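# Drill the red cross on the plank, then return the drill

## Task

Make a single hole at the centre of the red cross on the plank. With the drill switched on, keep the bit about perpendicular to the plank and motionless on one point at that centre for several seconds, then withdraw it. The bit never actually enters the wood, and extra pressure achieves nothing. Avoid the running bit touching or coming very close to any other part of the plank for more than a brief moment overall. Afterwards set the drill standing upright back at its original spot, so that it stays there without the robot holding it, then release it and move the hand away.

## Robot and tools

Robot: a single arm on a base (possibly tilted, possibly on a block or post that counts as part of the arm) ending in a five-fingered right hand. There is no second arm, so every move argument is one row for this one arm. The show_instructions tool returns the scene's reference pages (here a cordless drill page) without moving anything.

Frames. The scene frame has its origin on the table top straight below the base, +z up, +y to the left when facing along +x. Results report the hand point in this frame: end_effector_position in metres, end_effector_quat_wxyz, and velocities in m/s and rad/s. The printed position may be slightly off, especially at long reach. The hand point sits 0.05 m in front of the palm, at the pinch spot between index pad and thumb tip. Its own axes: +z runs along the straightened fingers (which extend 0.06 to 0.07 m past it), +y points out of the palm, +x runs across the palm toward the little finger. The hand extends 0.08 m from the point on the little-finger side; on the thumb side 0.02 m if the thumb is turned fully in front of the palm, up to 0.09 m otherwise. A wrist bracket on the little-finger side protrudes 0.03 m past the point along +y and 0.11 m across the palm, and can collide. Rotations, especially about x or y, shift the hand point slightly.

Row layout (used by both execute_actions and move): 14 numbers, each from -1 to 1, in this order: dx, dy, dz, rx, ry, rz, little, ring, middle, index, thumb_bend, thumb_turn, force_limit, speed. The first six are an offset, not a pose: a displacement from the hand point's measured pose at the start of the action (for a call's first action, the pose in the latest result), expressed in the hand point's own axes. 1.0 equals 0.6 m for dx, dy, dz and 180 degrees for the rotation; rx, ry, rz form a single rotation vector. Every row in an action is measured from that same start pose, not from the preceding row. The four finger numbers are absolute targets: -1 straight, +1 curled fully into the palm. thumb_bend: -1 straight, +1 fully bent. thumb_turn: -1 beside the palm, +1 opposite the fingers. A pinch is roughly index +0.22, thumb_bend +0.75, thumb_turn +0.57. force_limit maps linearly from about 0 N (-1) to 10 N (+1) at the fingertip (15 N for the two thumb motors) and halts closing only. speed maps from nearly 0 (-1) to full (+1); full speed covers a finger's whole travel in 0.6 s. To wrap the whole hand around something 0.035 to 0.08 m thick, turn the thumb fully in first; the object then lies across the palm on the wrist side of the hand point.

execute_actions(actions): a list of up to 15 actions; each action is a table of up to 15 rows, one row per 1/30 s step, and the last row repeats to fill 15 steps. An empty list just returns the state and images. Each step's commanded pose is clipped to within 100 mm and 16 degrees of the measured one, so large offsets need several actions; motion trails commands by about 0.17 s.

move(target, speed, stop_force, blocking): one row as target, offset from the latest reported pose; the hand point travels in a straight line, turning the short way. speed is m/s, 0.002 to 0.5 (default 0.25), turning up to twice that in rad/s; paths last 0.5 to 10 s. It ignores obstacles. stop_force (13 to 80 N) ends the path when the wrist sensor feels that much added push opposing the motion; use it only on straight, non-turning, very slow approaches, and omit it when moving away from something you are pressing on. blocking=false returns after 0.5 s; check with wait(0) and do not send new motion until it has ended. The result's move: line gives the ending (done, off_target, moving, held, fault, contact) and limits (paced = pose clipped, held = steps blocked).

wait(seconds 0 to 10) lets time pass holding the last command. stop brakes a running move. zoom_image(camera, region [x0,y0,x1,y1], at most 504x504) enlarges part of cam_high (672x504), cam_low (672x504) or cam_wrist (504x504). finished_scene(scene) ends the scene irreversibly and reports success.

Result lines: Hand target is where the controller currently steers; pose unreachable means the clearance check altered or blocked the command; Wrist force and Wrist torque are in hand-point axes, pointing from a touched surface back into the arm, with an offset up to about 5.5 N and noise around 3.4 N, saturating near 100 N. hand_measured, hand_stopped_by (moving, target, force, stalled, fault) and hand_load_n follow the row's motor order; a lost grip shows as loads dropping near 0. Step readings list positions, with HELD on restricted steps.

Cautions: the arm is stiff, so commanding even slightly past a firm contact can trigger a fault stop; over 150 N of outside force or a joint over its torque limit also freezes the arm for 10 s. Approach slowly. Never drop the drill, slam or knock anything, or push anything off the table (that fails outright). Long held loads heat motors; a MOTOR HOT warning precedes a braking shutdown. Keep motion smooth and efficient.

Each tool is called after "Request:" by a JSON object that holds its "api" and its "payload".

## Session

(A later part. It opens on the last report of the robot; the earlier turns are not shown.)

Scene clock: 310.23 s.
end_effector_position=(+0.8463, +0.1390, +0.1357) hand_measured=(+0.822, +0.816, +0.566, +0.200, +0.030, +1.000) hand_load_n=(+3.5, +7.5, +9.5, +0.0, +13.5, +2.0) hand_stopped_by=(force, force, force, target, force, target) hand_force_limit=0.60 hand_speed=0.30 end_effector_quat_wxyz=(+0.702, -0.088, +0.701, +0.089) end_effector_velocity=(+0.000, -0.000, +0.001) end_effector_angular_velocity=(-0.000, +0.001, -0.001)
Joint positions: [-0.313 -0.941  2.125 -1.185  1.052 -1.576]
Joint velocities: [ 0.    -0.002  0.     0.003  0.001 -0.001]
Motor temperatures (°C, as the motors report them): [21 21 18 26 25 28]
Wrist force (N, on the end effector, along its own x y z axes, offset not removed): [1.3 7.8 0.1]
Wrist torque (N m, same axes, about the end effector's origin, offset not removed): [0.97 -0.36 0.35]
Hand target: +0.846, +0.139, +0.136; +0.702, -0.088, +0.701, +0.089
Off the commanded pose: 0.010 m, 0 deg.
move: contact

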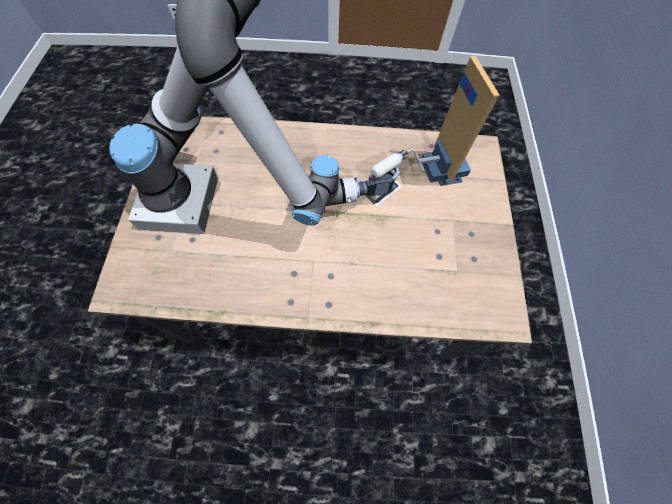

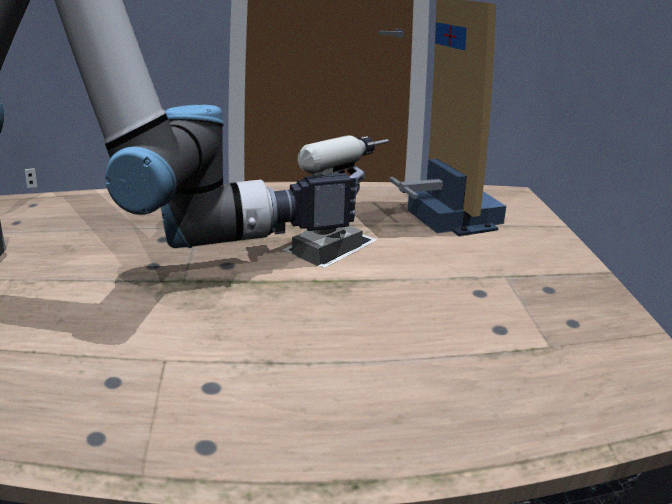

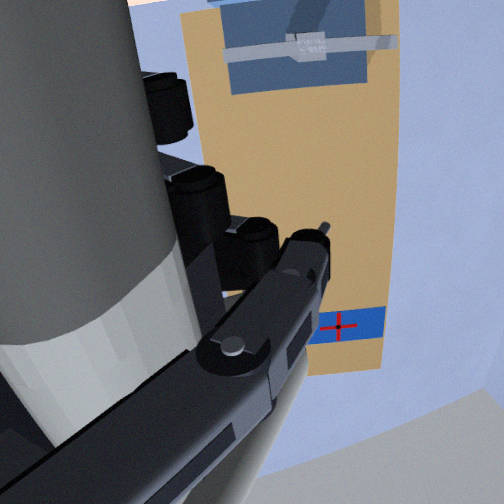

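Request:
{"api": "execute_actions", "payload": {"actions": [[[0,0,0,0,0,0,-1,-1,-1,-1,-1,1,1,-0.3]],[[0,0,0,0,0,0,-1,-1,-1,-1,-1,1,1,-0.3]],[[0,0,0,0,0,0,-1,-1,-1,-1,-1,1,1,-0.3]],[[0,0,0,0,0,0,-1,-1,-1,-1,-1,1,1,-0.3]]]}}

Request:
{"api": "move", "payload": {"target": [0.004,-0.008,-0.02,0,0,0,-1,-1,-1,-1,-1,1,1,-0.3], "speed": 0.02}}

Request:
{"api": "zoom_image", "payload": {"camera": "cam_high", "region": [330,120,450,230]}}

Request:
{"api": "zoom_image", "payload": {"camera": "cam_low", "region": [260,120,430,280]}}

Scene clock: 322.57 s.
end_effector_position=(+0.8463, +0.1390, +0.1357) hand_measured=(-1.000, -1.000, -1.000, -1.000, -1.000, +1.000) hand_load_n=(+0.0, +0.0, +0.0, +0.0, +0.0, +0.0) hand_stopped_by=(target, target, target, target, target, target) hand_force_limit=1.00 hand_speed=-0.30 end_effector_quat_wxyz=(+0.702, -0.088, +0.701, +0.089) end_effector_velocity=(+0.000, +0.000, +0.001) end_effector_angular_velocity=(-0.000, -0.002, +0.001)
Joint positions: [-0.313 -0.941  2.125 -1.185  1.052 -1.576]
Joint velocities: [-0.    -0.002  0.    -0.    -0.001  0.   ]
Motor temperatures (°C, as the motors report them): [21 21 18 26 25 28]
Wrist force (N, on the end effector, along its own x y z axes, offset not removed): [4.3 1.1 -2.9]
Wrist torque (N m, same axes, about the end effector's origin, offset not removed): [0.34 -0.09 0.16]
Hand target: +0.846, +0.139, +0.136; +0.702, -0.088, +0.701, +0.089
Off the commanded pose: 0.000 m, 0 deg.
Step readings (end_effector_position; steps 1 to 15: 1st action; 16 to 30: 2nd action; 31 to 45: 3rd action; 46 to 60: 4th action):
0: (+0.8463, +0.1390, +0.1360)
1: (+0.8463, +0.1390, +0.1360)
2: (+0.8463, +0.1390, +0.1360)
4: (+0.8463, +0.1390, +0.1360)
8: (+0.8463, +0.1390, +0.1358)
15: (+0.8463, +0.1390, +0.1357)
16: (+0.8463, +0.1390, +0.1357)
17: (+0.8463, +0.1390, +0.1357)
19: (+0.8463, +0.1390, +0.1357)
23: (+0.8463, +0.1390, +0.1357)
30: (+0.8463, +0.1390, +0.1357)
31: (+0.8463, +0.1390, +0.1357)
32: (+0.8463, +0.1390, +0.1357)
34: (+0.8463, +0.1390, +0.1357)
38: (+0.8463, +0.1390, +0.1357)
45: (+0.8463, +0.1390, +0.1357)
46: (+0.8463, +0.1390, +0.1357)
47: (+0.8463, +0.1390, +0.1357)
49: (+0.8463, +0.1390, +0.1357)
53: (+0.8463, +0.1390, +0.1357)
60: end_effector_position above

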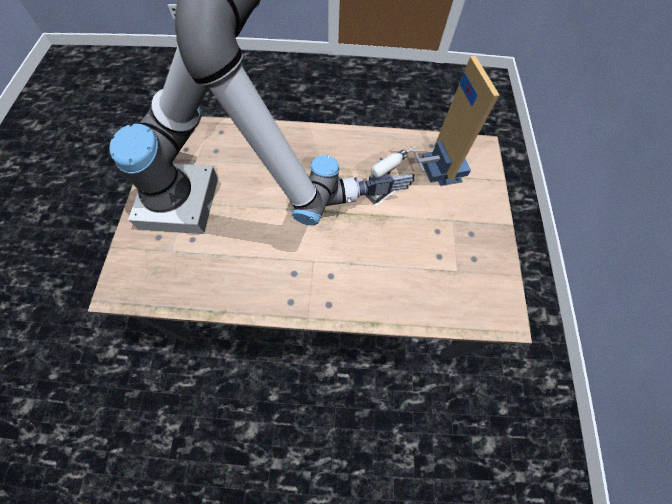

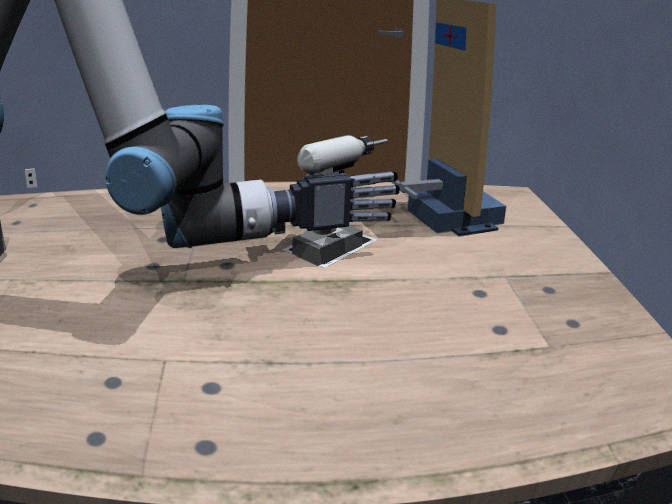

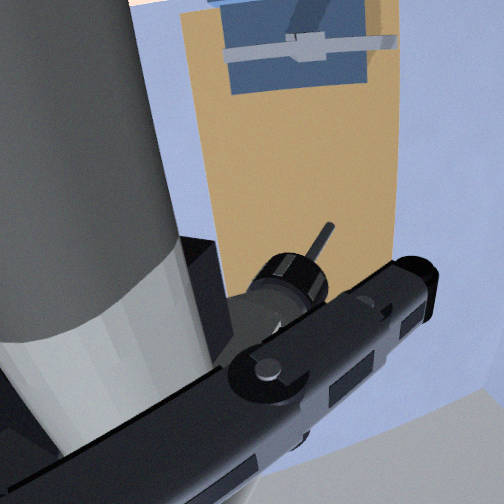

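Scene clock: 323.50 s.
end_effector_position=(+0.8360, +0.1315, +0.1333) hand_measured=(-1.000, -1.000, -1.000, -1.000, -1.000, +1.000) hand_load_n=(+0.0, +0.0, +0.0, +0.0, +0.0, +0.0) hand_stopped_by=(target, target, target, target, target, target) hand_force_limit=1.00 hand_speed=-0.30 end_effector_quat_wxyz=(+0.702, -0.088, +0.701, +0.089) end_effector_velocity=(-0.001, -0.001, -0.001) end_effector_angular_velocity=(-0.000, +0.000, +0.000)
Joint positions: [-0.331 -0.945  2.145 -1.202  1.034 -1.576]
Joint velocities: [-0.002  0.001  0.003 -0.003 -0.003 -0.   ]
Motor temperatures (°C, as the motors report them): [21 21 18 26 25 28]
Wrist force (N, on the end effector, along its own x y z axes, offset not removed): [0.9 1.5 -1.2]
Wrist torque (N m, same axes, about the end effector's origin, offset not removed): [0.26 -0.26 0.19]
Hand target: +0.836, +0.131, +0.133; +0.702, -0.088, +0.701, +0.089
Off the commanded pose: 0.000 m, 0 deg.
move: done

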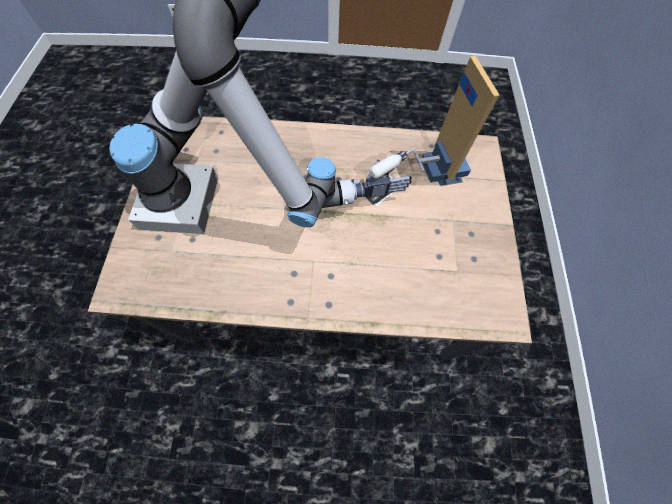

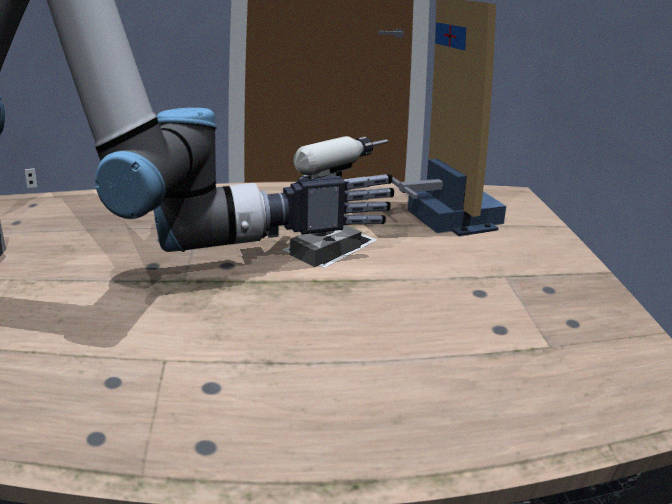

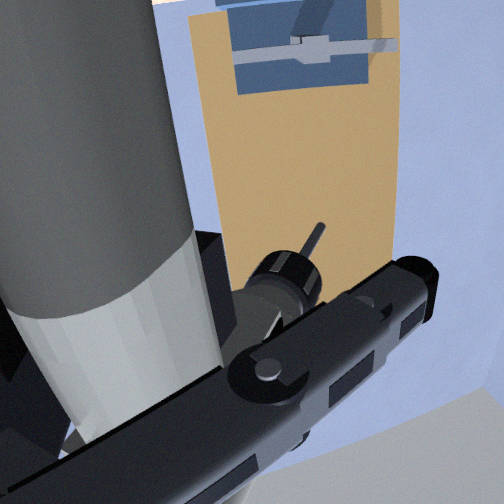

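Region (330, 120, 450, 230) of cam_high's 672x504 image, scaled by 4.200, with more detail than that image has; it fills the top 462 rows of this view, and the rest is white.

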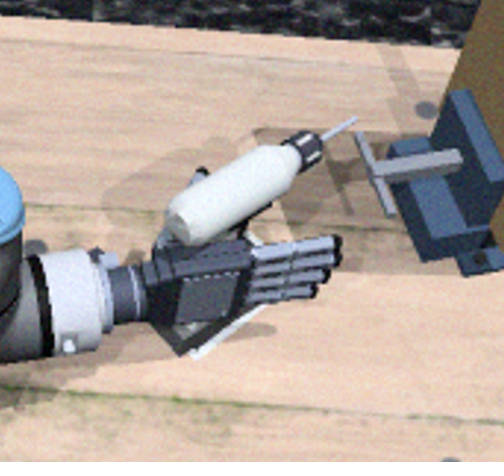

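Region (260, 120, 430, 280) of cam_low's 672x504 image, scaled by 2.965, with more detail than that image has; it fills the top 474 rows of this view, and the rest is white.

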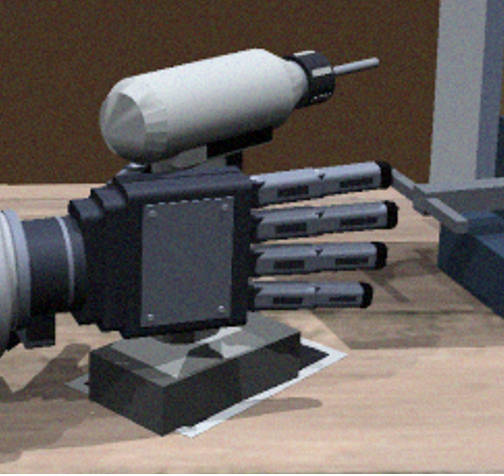

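Request:
{"api": "move", "payload": {"target": [-0.006,-0.011,-0.025,0,0,0,-1,-1,-1,-1,-1,1,1,-0.3], "speed": 0.02}}

Request:
{"api": "zoom_image", "payload": {"camera": "cam_high", "region": [330,120,450,230]}}

Request:
{"api": "zoom_image", "payload": {"camera": "cam_low", "region": [260,120,430,280]}}

Scene clock: 338.57 s.
end_effector_position=(+0.8232, +0.1215, +0.1369) hand_measured=(-1.000, -1.000, -1.000, -1.000, -1.000, +1.000) hand_load_n=(+0.0, +0.0, +0.0, +0.0, +0.0, +0.0) hand_stopped_by=(target, target, target, target, target, target) hand_force_limit=1.00 hand_speed=-0.30 end_effector_quat_wxyz=(+0.702, -0.088, +0.701, +0.089) end_effector_velocity=(-0.001, -0.001, +0.001) end_effector_angular_velocity=(-0.000, -0.001, -0.000)
Joint positions: [-0.355 -0.961  2.172 -1.212  1.01  -1.576]
Joint velocities: [-0.002 -0.003  0.003 -0.001 -0.002  0.   ]
Motor temperatures (°C, as the motors report them): [21 21 18 26 25 28]
Wrist force (N, on the end effector, along its own x y z axes, offset not removed): [-2.1 4.7 -2.5]
Wrist torque (N m, same axes, about the end effector's origin, offset not removed): [0.88 0.31 -0.01]
Hand target: +0.823, +0.121, +0.137; +0.702, -0.088, +0.701, +0.089
Off the commanded pose: 0.000 m, 0 deg.
move: done

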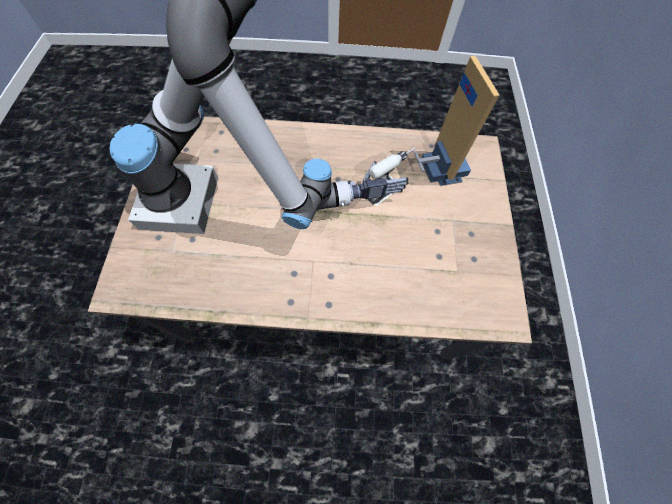

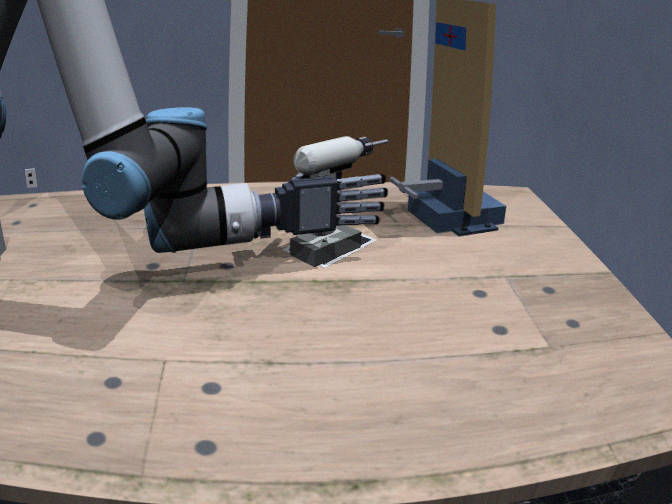

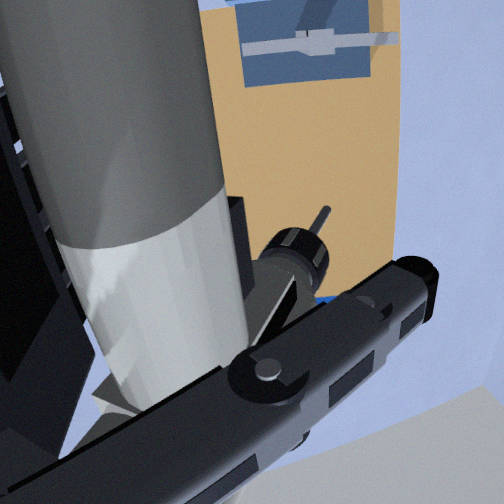

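Region (330, 120, 450, 230) of cam_high's 672x504 image, scaled by 4.200, with more detail than that image has; it fills the top 462 rows of this view, and the rest is white.

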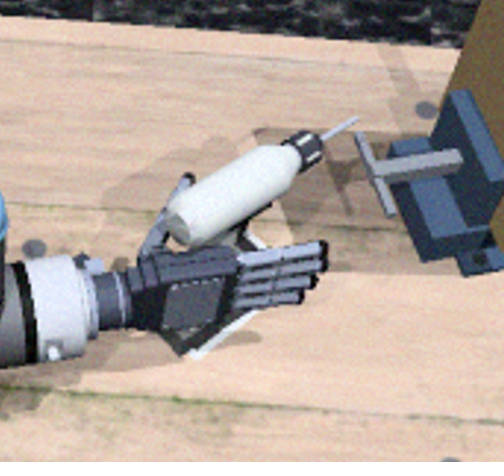

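Region (260, 120, 430, 280) of cam_low's 672x504 image, scaled by 2.965, with more detail than that image has; it fills the top 474 rows of this view, and the rest is white.

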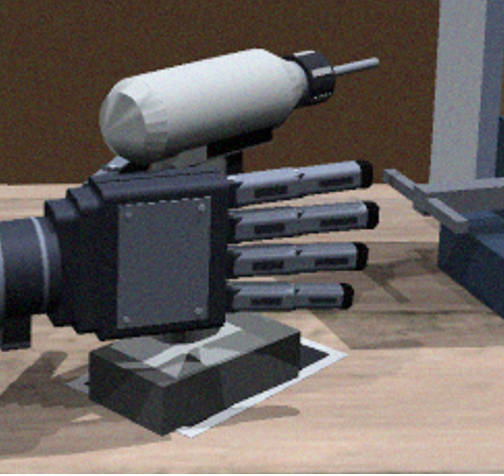

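Drill stayed. Continue.

Request:
{"api": "move", "payload": {"target": [0,-0.02,-0.07,0,0,0,-1,-1,-1,-1,-1,1,1,-0.3], "speed": 0.03}}

Request:
{"api": "move", "payload": {"target": [0,-0.08,-0.15,0,0,0,-1,-1,-1,-1,-1,1,1,-0.3], "speed": 0.08}}

Request:
{"api": "zoom_image", "payload": {"camera": "cam_high", "region": [330,120,450,230]}}

Request:
{"api": "zoom_image", "payload": {"camera": "cam_low", "region": [260,120,430,280]}}

Scene clock: 349.07 s.
end_effector_position=(+0.7856, +0.0996, +0.1369) hand_measured=(-1.000, -1.000, -1.000, -1.000, -1.000, +1.000) hand_load_n=(+0.0, +0.0, +0.0, +0.0, +0.0, +0.0) hand_stopped_by=(target, target, target, target, target, target) hand_force_limit=1.00 hand_speed=-0.30 end_effector_quat_wxyz=(+0.702, -0.088, +0.701, +0.089) end_effector_velocity=(-0.002, -0.001, -0.001) end_effector_angular_velocity=(+0.001, +0.001, +0.001)
Joint positions: [-0.417 -0.987  2.245 -1.26   0.948 -1.576]
Joint velocities: [-0.003 -0.     0.003 -0.002 -0.003  0.001]
Motor temperatures (°C, as the motors report them): [21 21 18 26 25 28]
Wrist force (N, on the end effector, along its own x y z axes, offset not removed): [-2.1 0.5 1.2]
Wrist torque (N m, same axes, about the end effector's origin, offset not removed): [-0.11 0.17 -0.14]
Hand target: +0.785, +0.100, +0.137; +0.702, -0.088, +0.701, +0.089
Off the commanded pose: 0.000 m, 0 deg.
move: done

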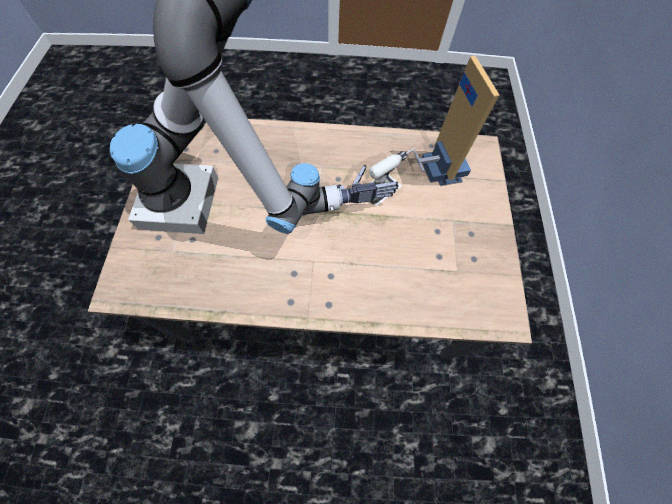

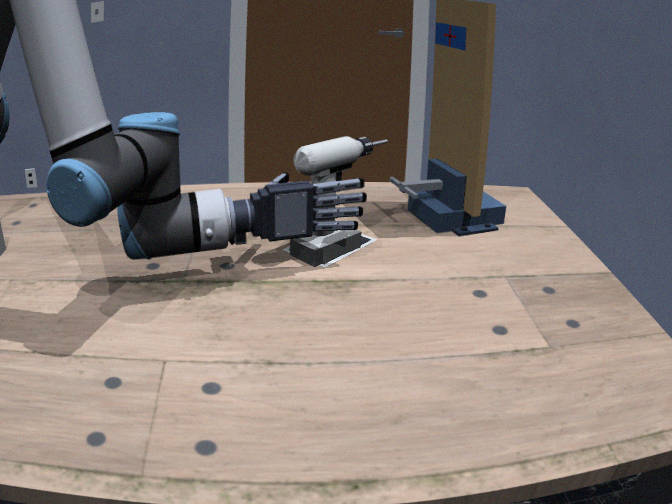

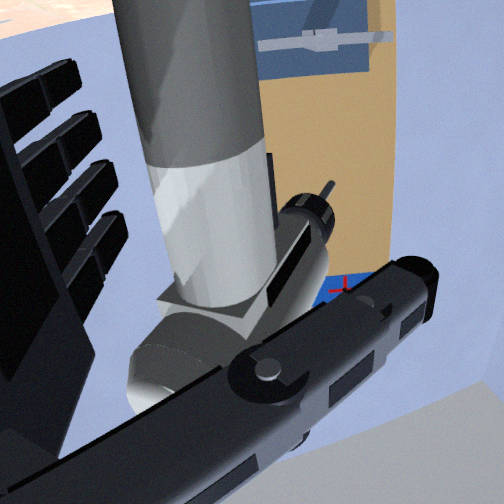

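Scene clock: 350.80 s.
end_effector_position=(+0.7105, +0.0310, +0.1369) hand_measured=(-1.000, -1.000, -1.000, -1.000, -1.000, +1.000) hand_load_n=(+0.0, +0.0, +0.0, +0.0, +0.0, +0.0) hand_stopped_by=(target, target, target, target, target, target) hand_force_limit=1.00 hand_speed=-0.30 end_effector_quat_wxyz=(+0.702, -0.088, +0.701, +0.089) end_effector_velocity=(-0.001, -0.002, +0.000) end_effector_angular_velocity=(-0.000, -0.001, -0.001)
Joint positions: [-0.616 -1.029  2.377 -1.35   0.749 -1.575]
Joint velocities: [-0.004 -0.001  0.002 -0.003 -0.003  0.001]
Motor temperatures (°C, as the motors report them): [21 21 18 26 25 28]
Wrist force (N, on the end effector, along its own x y z axes, offset not removed): [-2.6 1.2 -3.3]
Wrist torque (N m, same axes, about the end effector's origin, offset not removed): [0.16 0.43 -0.10]
Hand target: +0.710, +0.031, +0.137; +0.702, -0.088, +0.701, +0.089
Off the commanded pose: 0.000 m, 0 deg.
move: done

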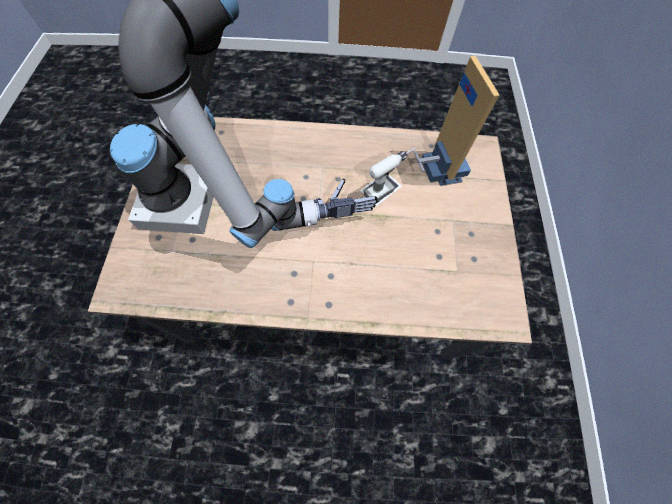

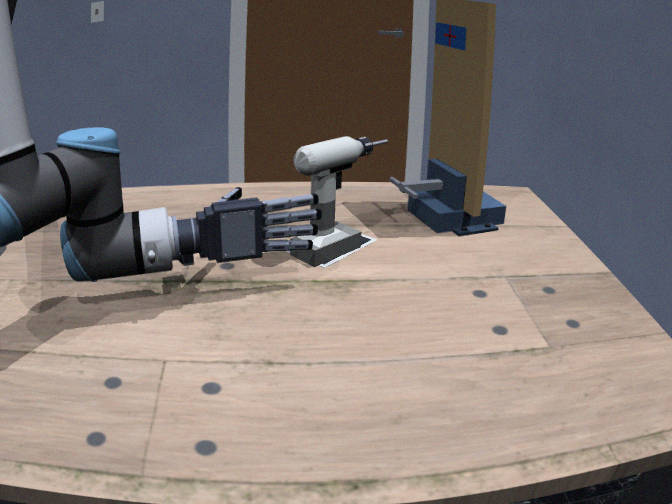

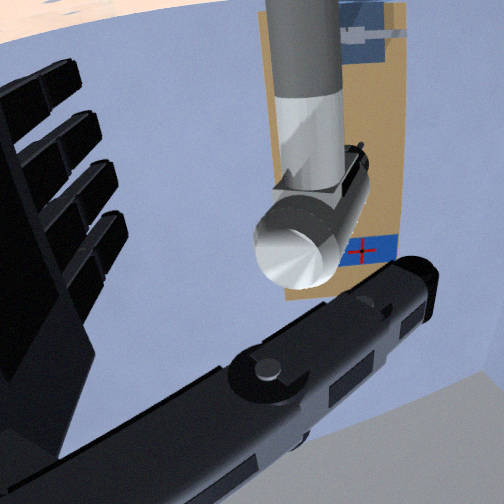

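Region (330, 120, 450, 230) of cam_high's 672x504 image, scaled by 4.200, with more detail than that image has; it fills the top 462 rows of this view, and the rest is white.

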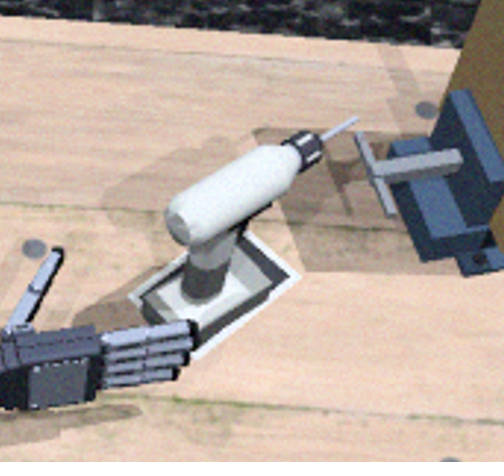

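Region (260, 120, 430, 280) of cam_low's 672x504 image, scaled by 2.965, with more detail than that image has; it fills the top 474 rows of this view, and the rest is white.

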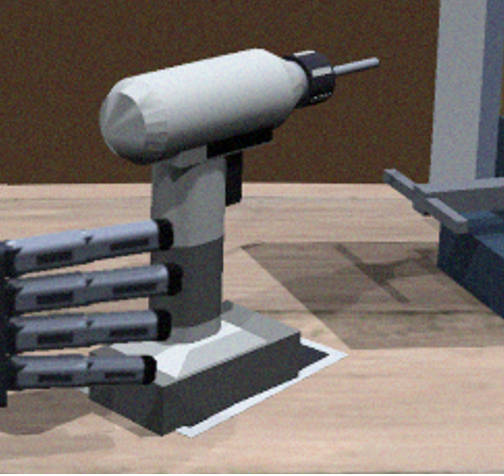

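Request:
{"api": "move", "payload": {"target": [-0.1,-0.05,-0.15,0,0,0,-1,-1,-1,-1,-1,1,1,-0.3], "speed": 0.2}}

Request:
{"api": "finished_scene", "payload": {"scene": 2}}

Scene clock: 356.40 s.
end_effector_position=(+0.6308, -0.0202, +0.1968) hand_measured=(-1.000, -1.000, -1.000, -1.000, -1.000, +1.000) hand_load_n=(+0.0, +0.0, +0.0, +0.0, +0.0, +0.0) hand_stopped_by=(target, target, target, target, target, target) hand_force_limit=1.00 hand_speed=-0.30 end_effector_quat_wxyz=(+0.702, -0.088, +0.701, +0.089) end_effector_velocity=(-0.002, -0.001, +0.001) end_effector_angular_velocity=(-0.000, +0.001, +0.001)
Joint positions: [-0.836 -1.219  2.501 -1.286  0.529 -1.573]
Joint velocities: [-0.005 -0.003  0.002  0.003 -0.006 -0.001]
Motor temperatures (°C, as the motors report them): [21 21 18 26 25 28]
Wrist force (N, on the end effector, along its own x y z axes, offset not removed): [4.2 1.1 1.5]
Wrist torque (N m, same axes, about the end effector's origin, offset not removed): [-0.01 -0.83 0.21]
Hand target: +0.631, -0.020, +0.197; +0.702, -0.088, +0.701, +0.089
Off the commanded pose: 0.000 m, 0 deg.
move: done

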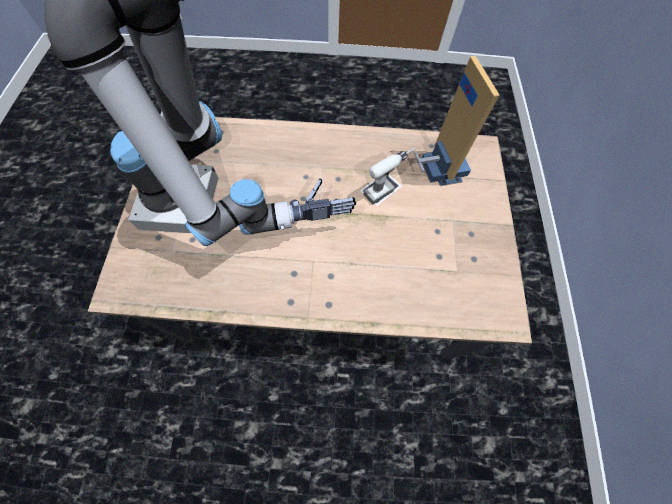

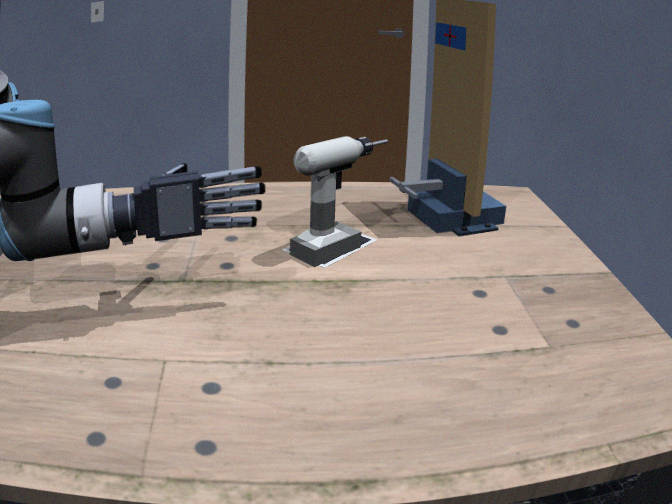

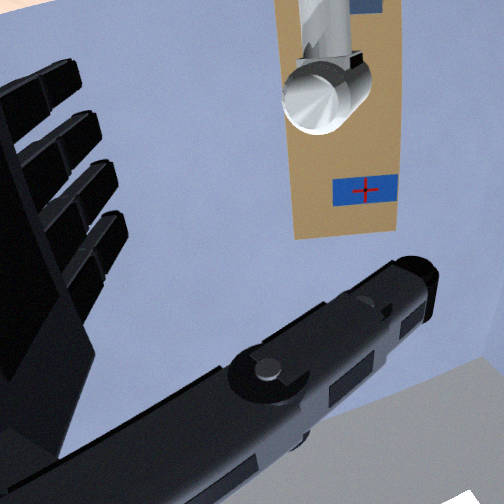

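The scene is finished: the task was done.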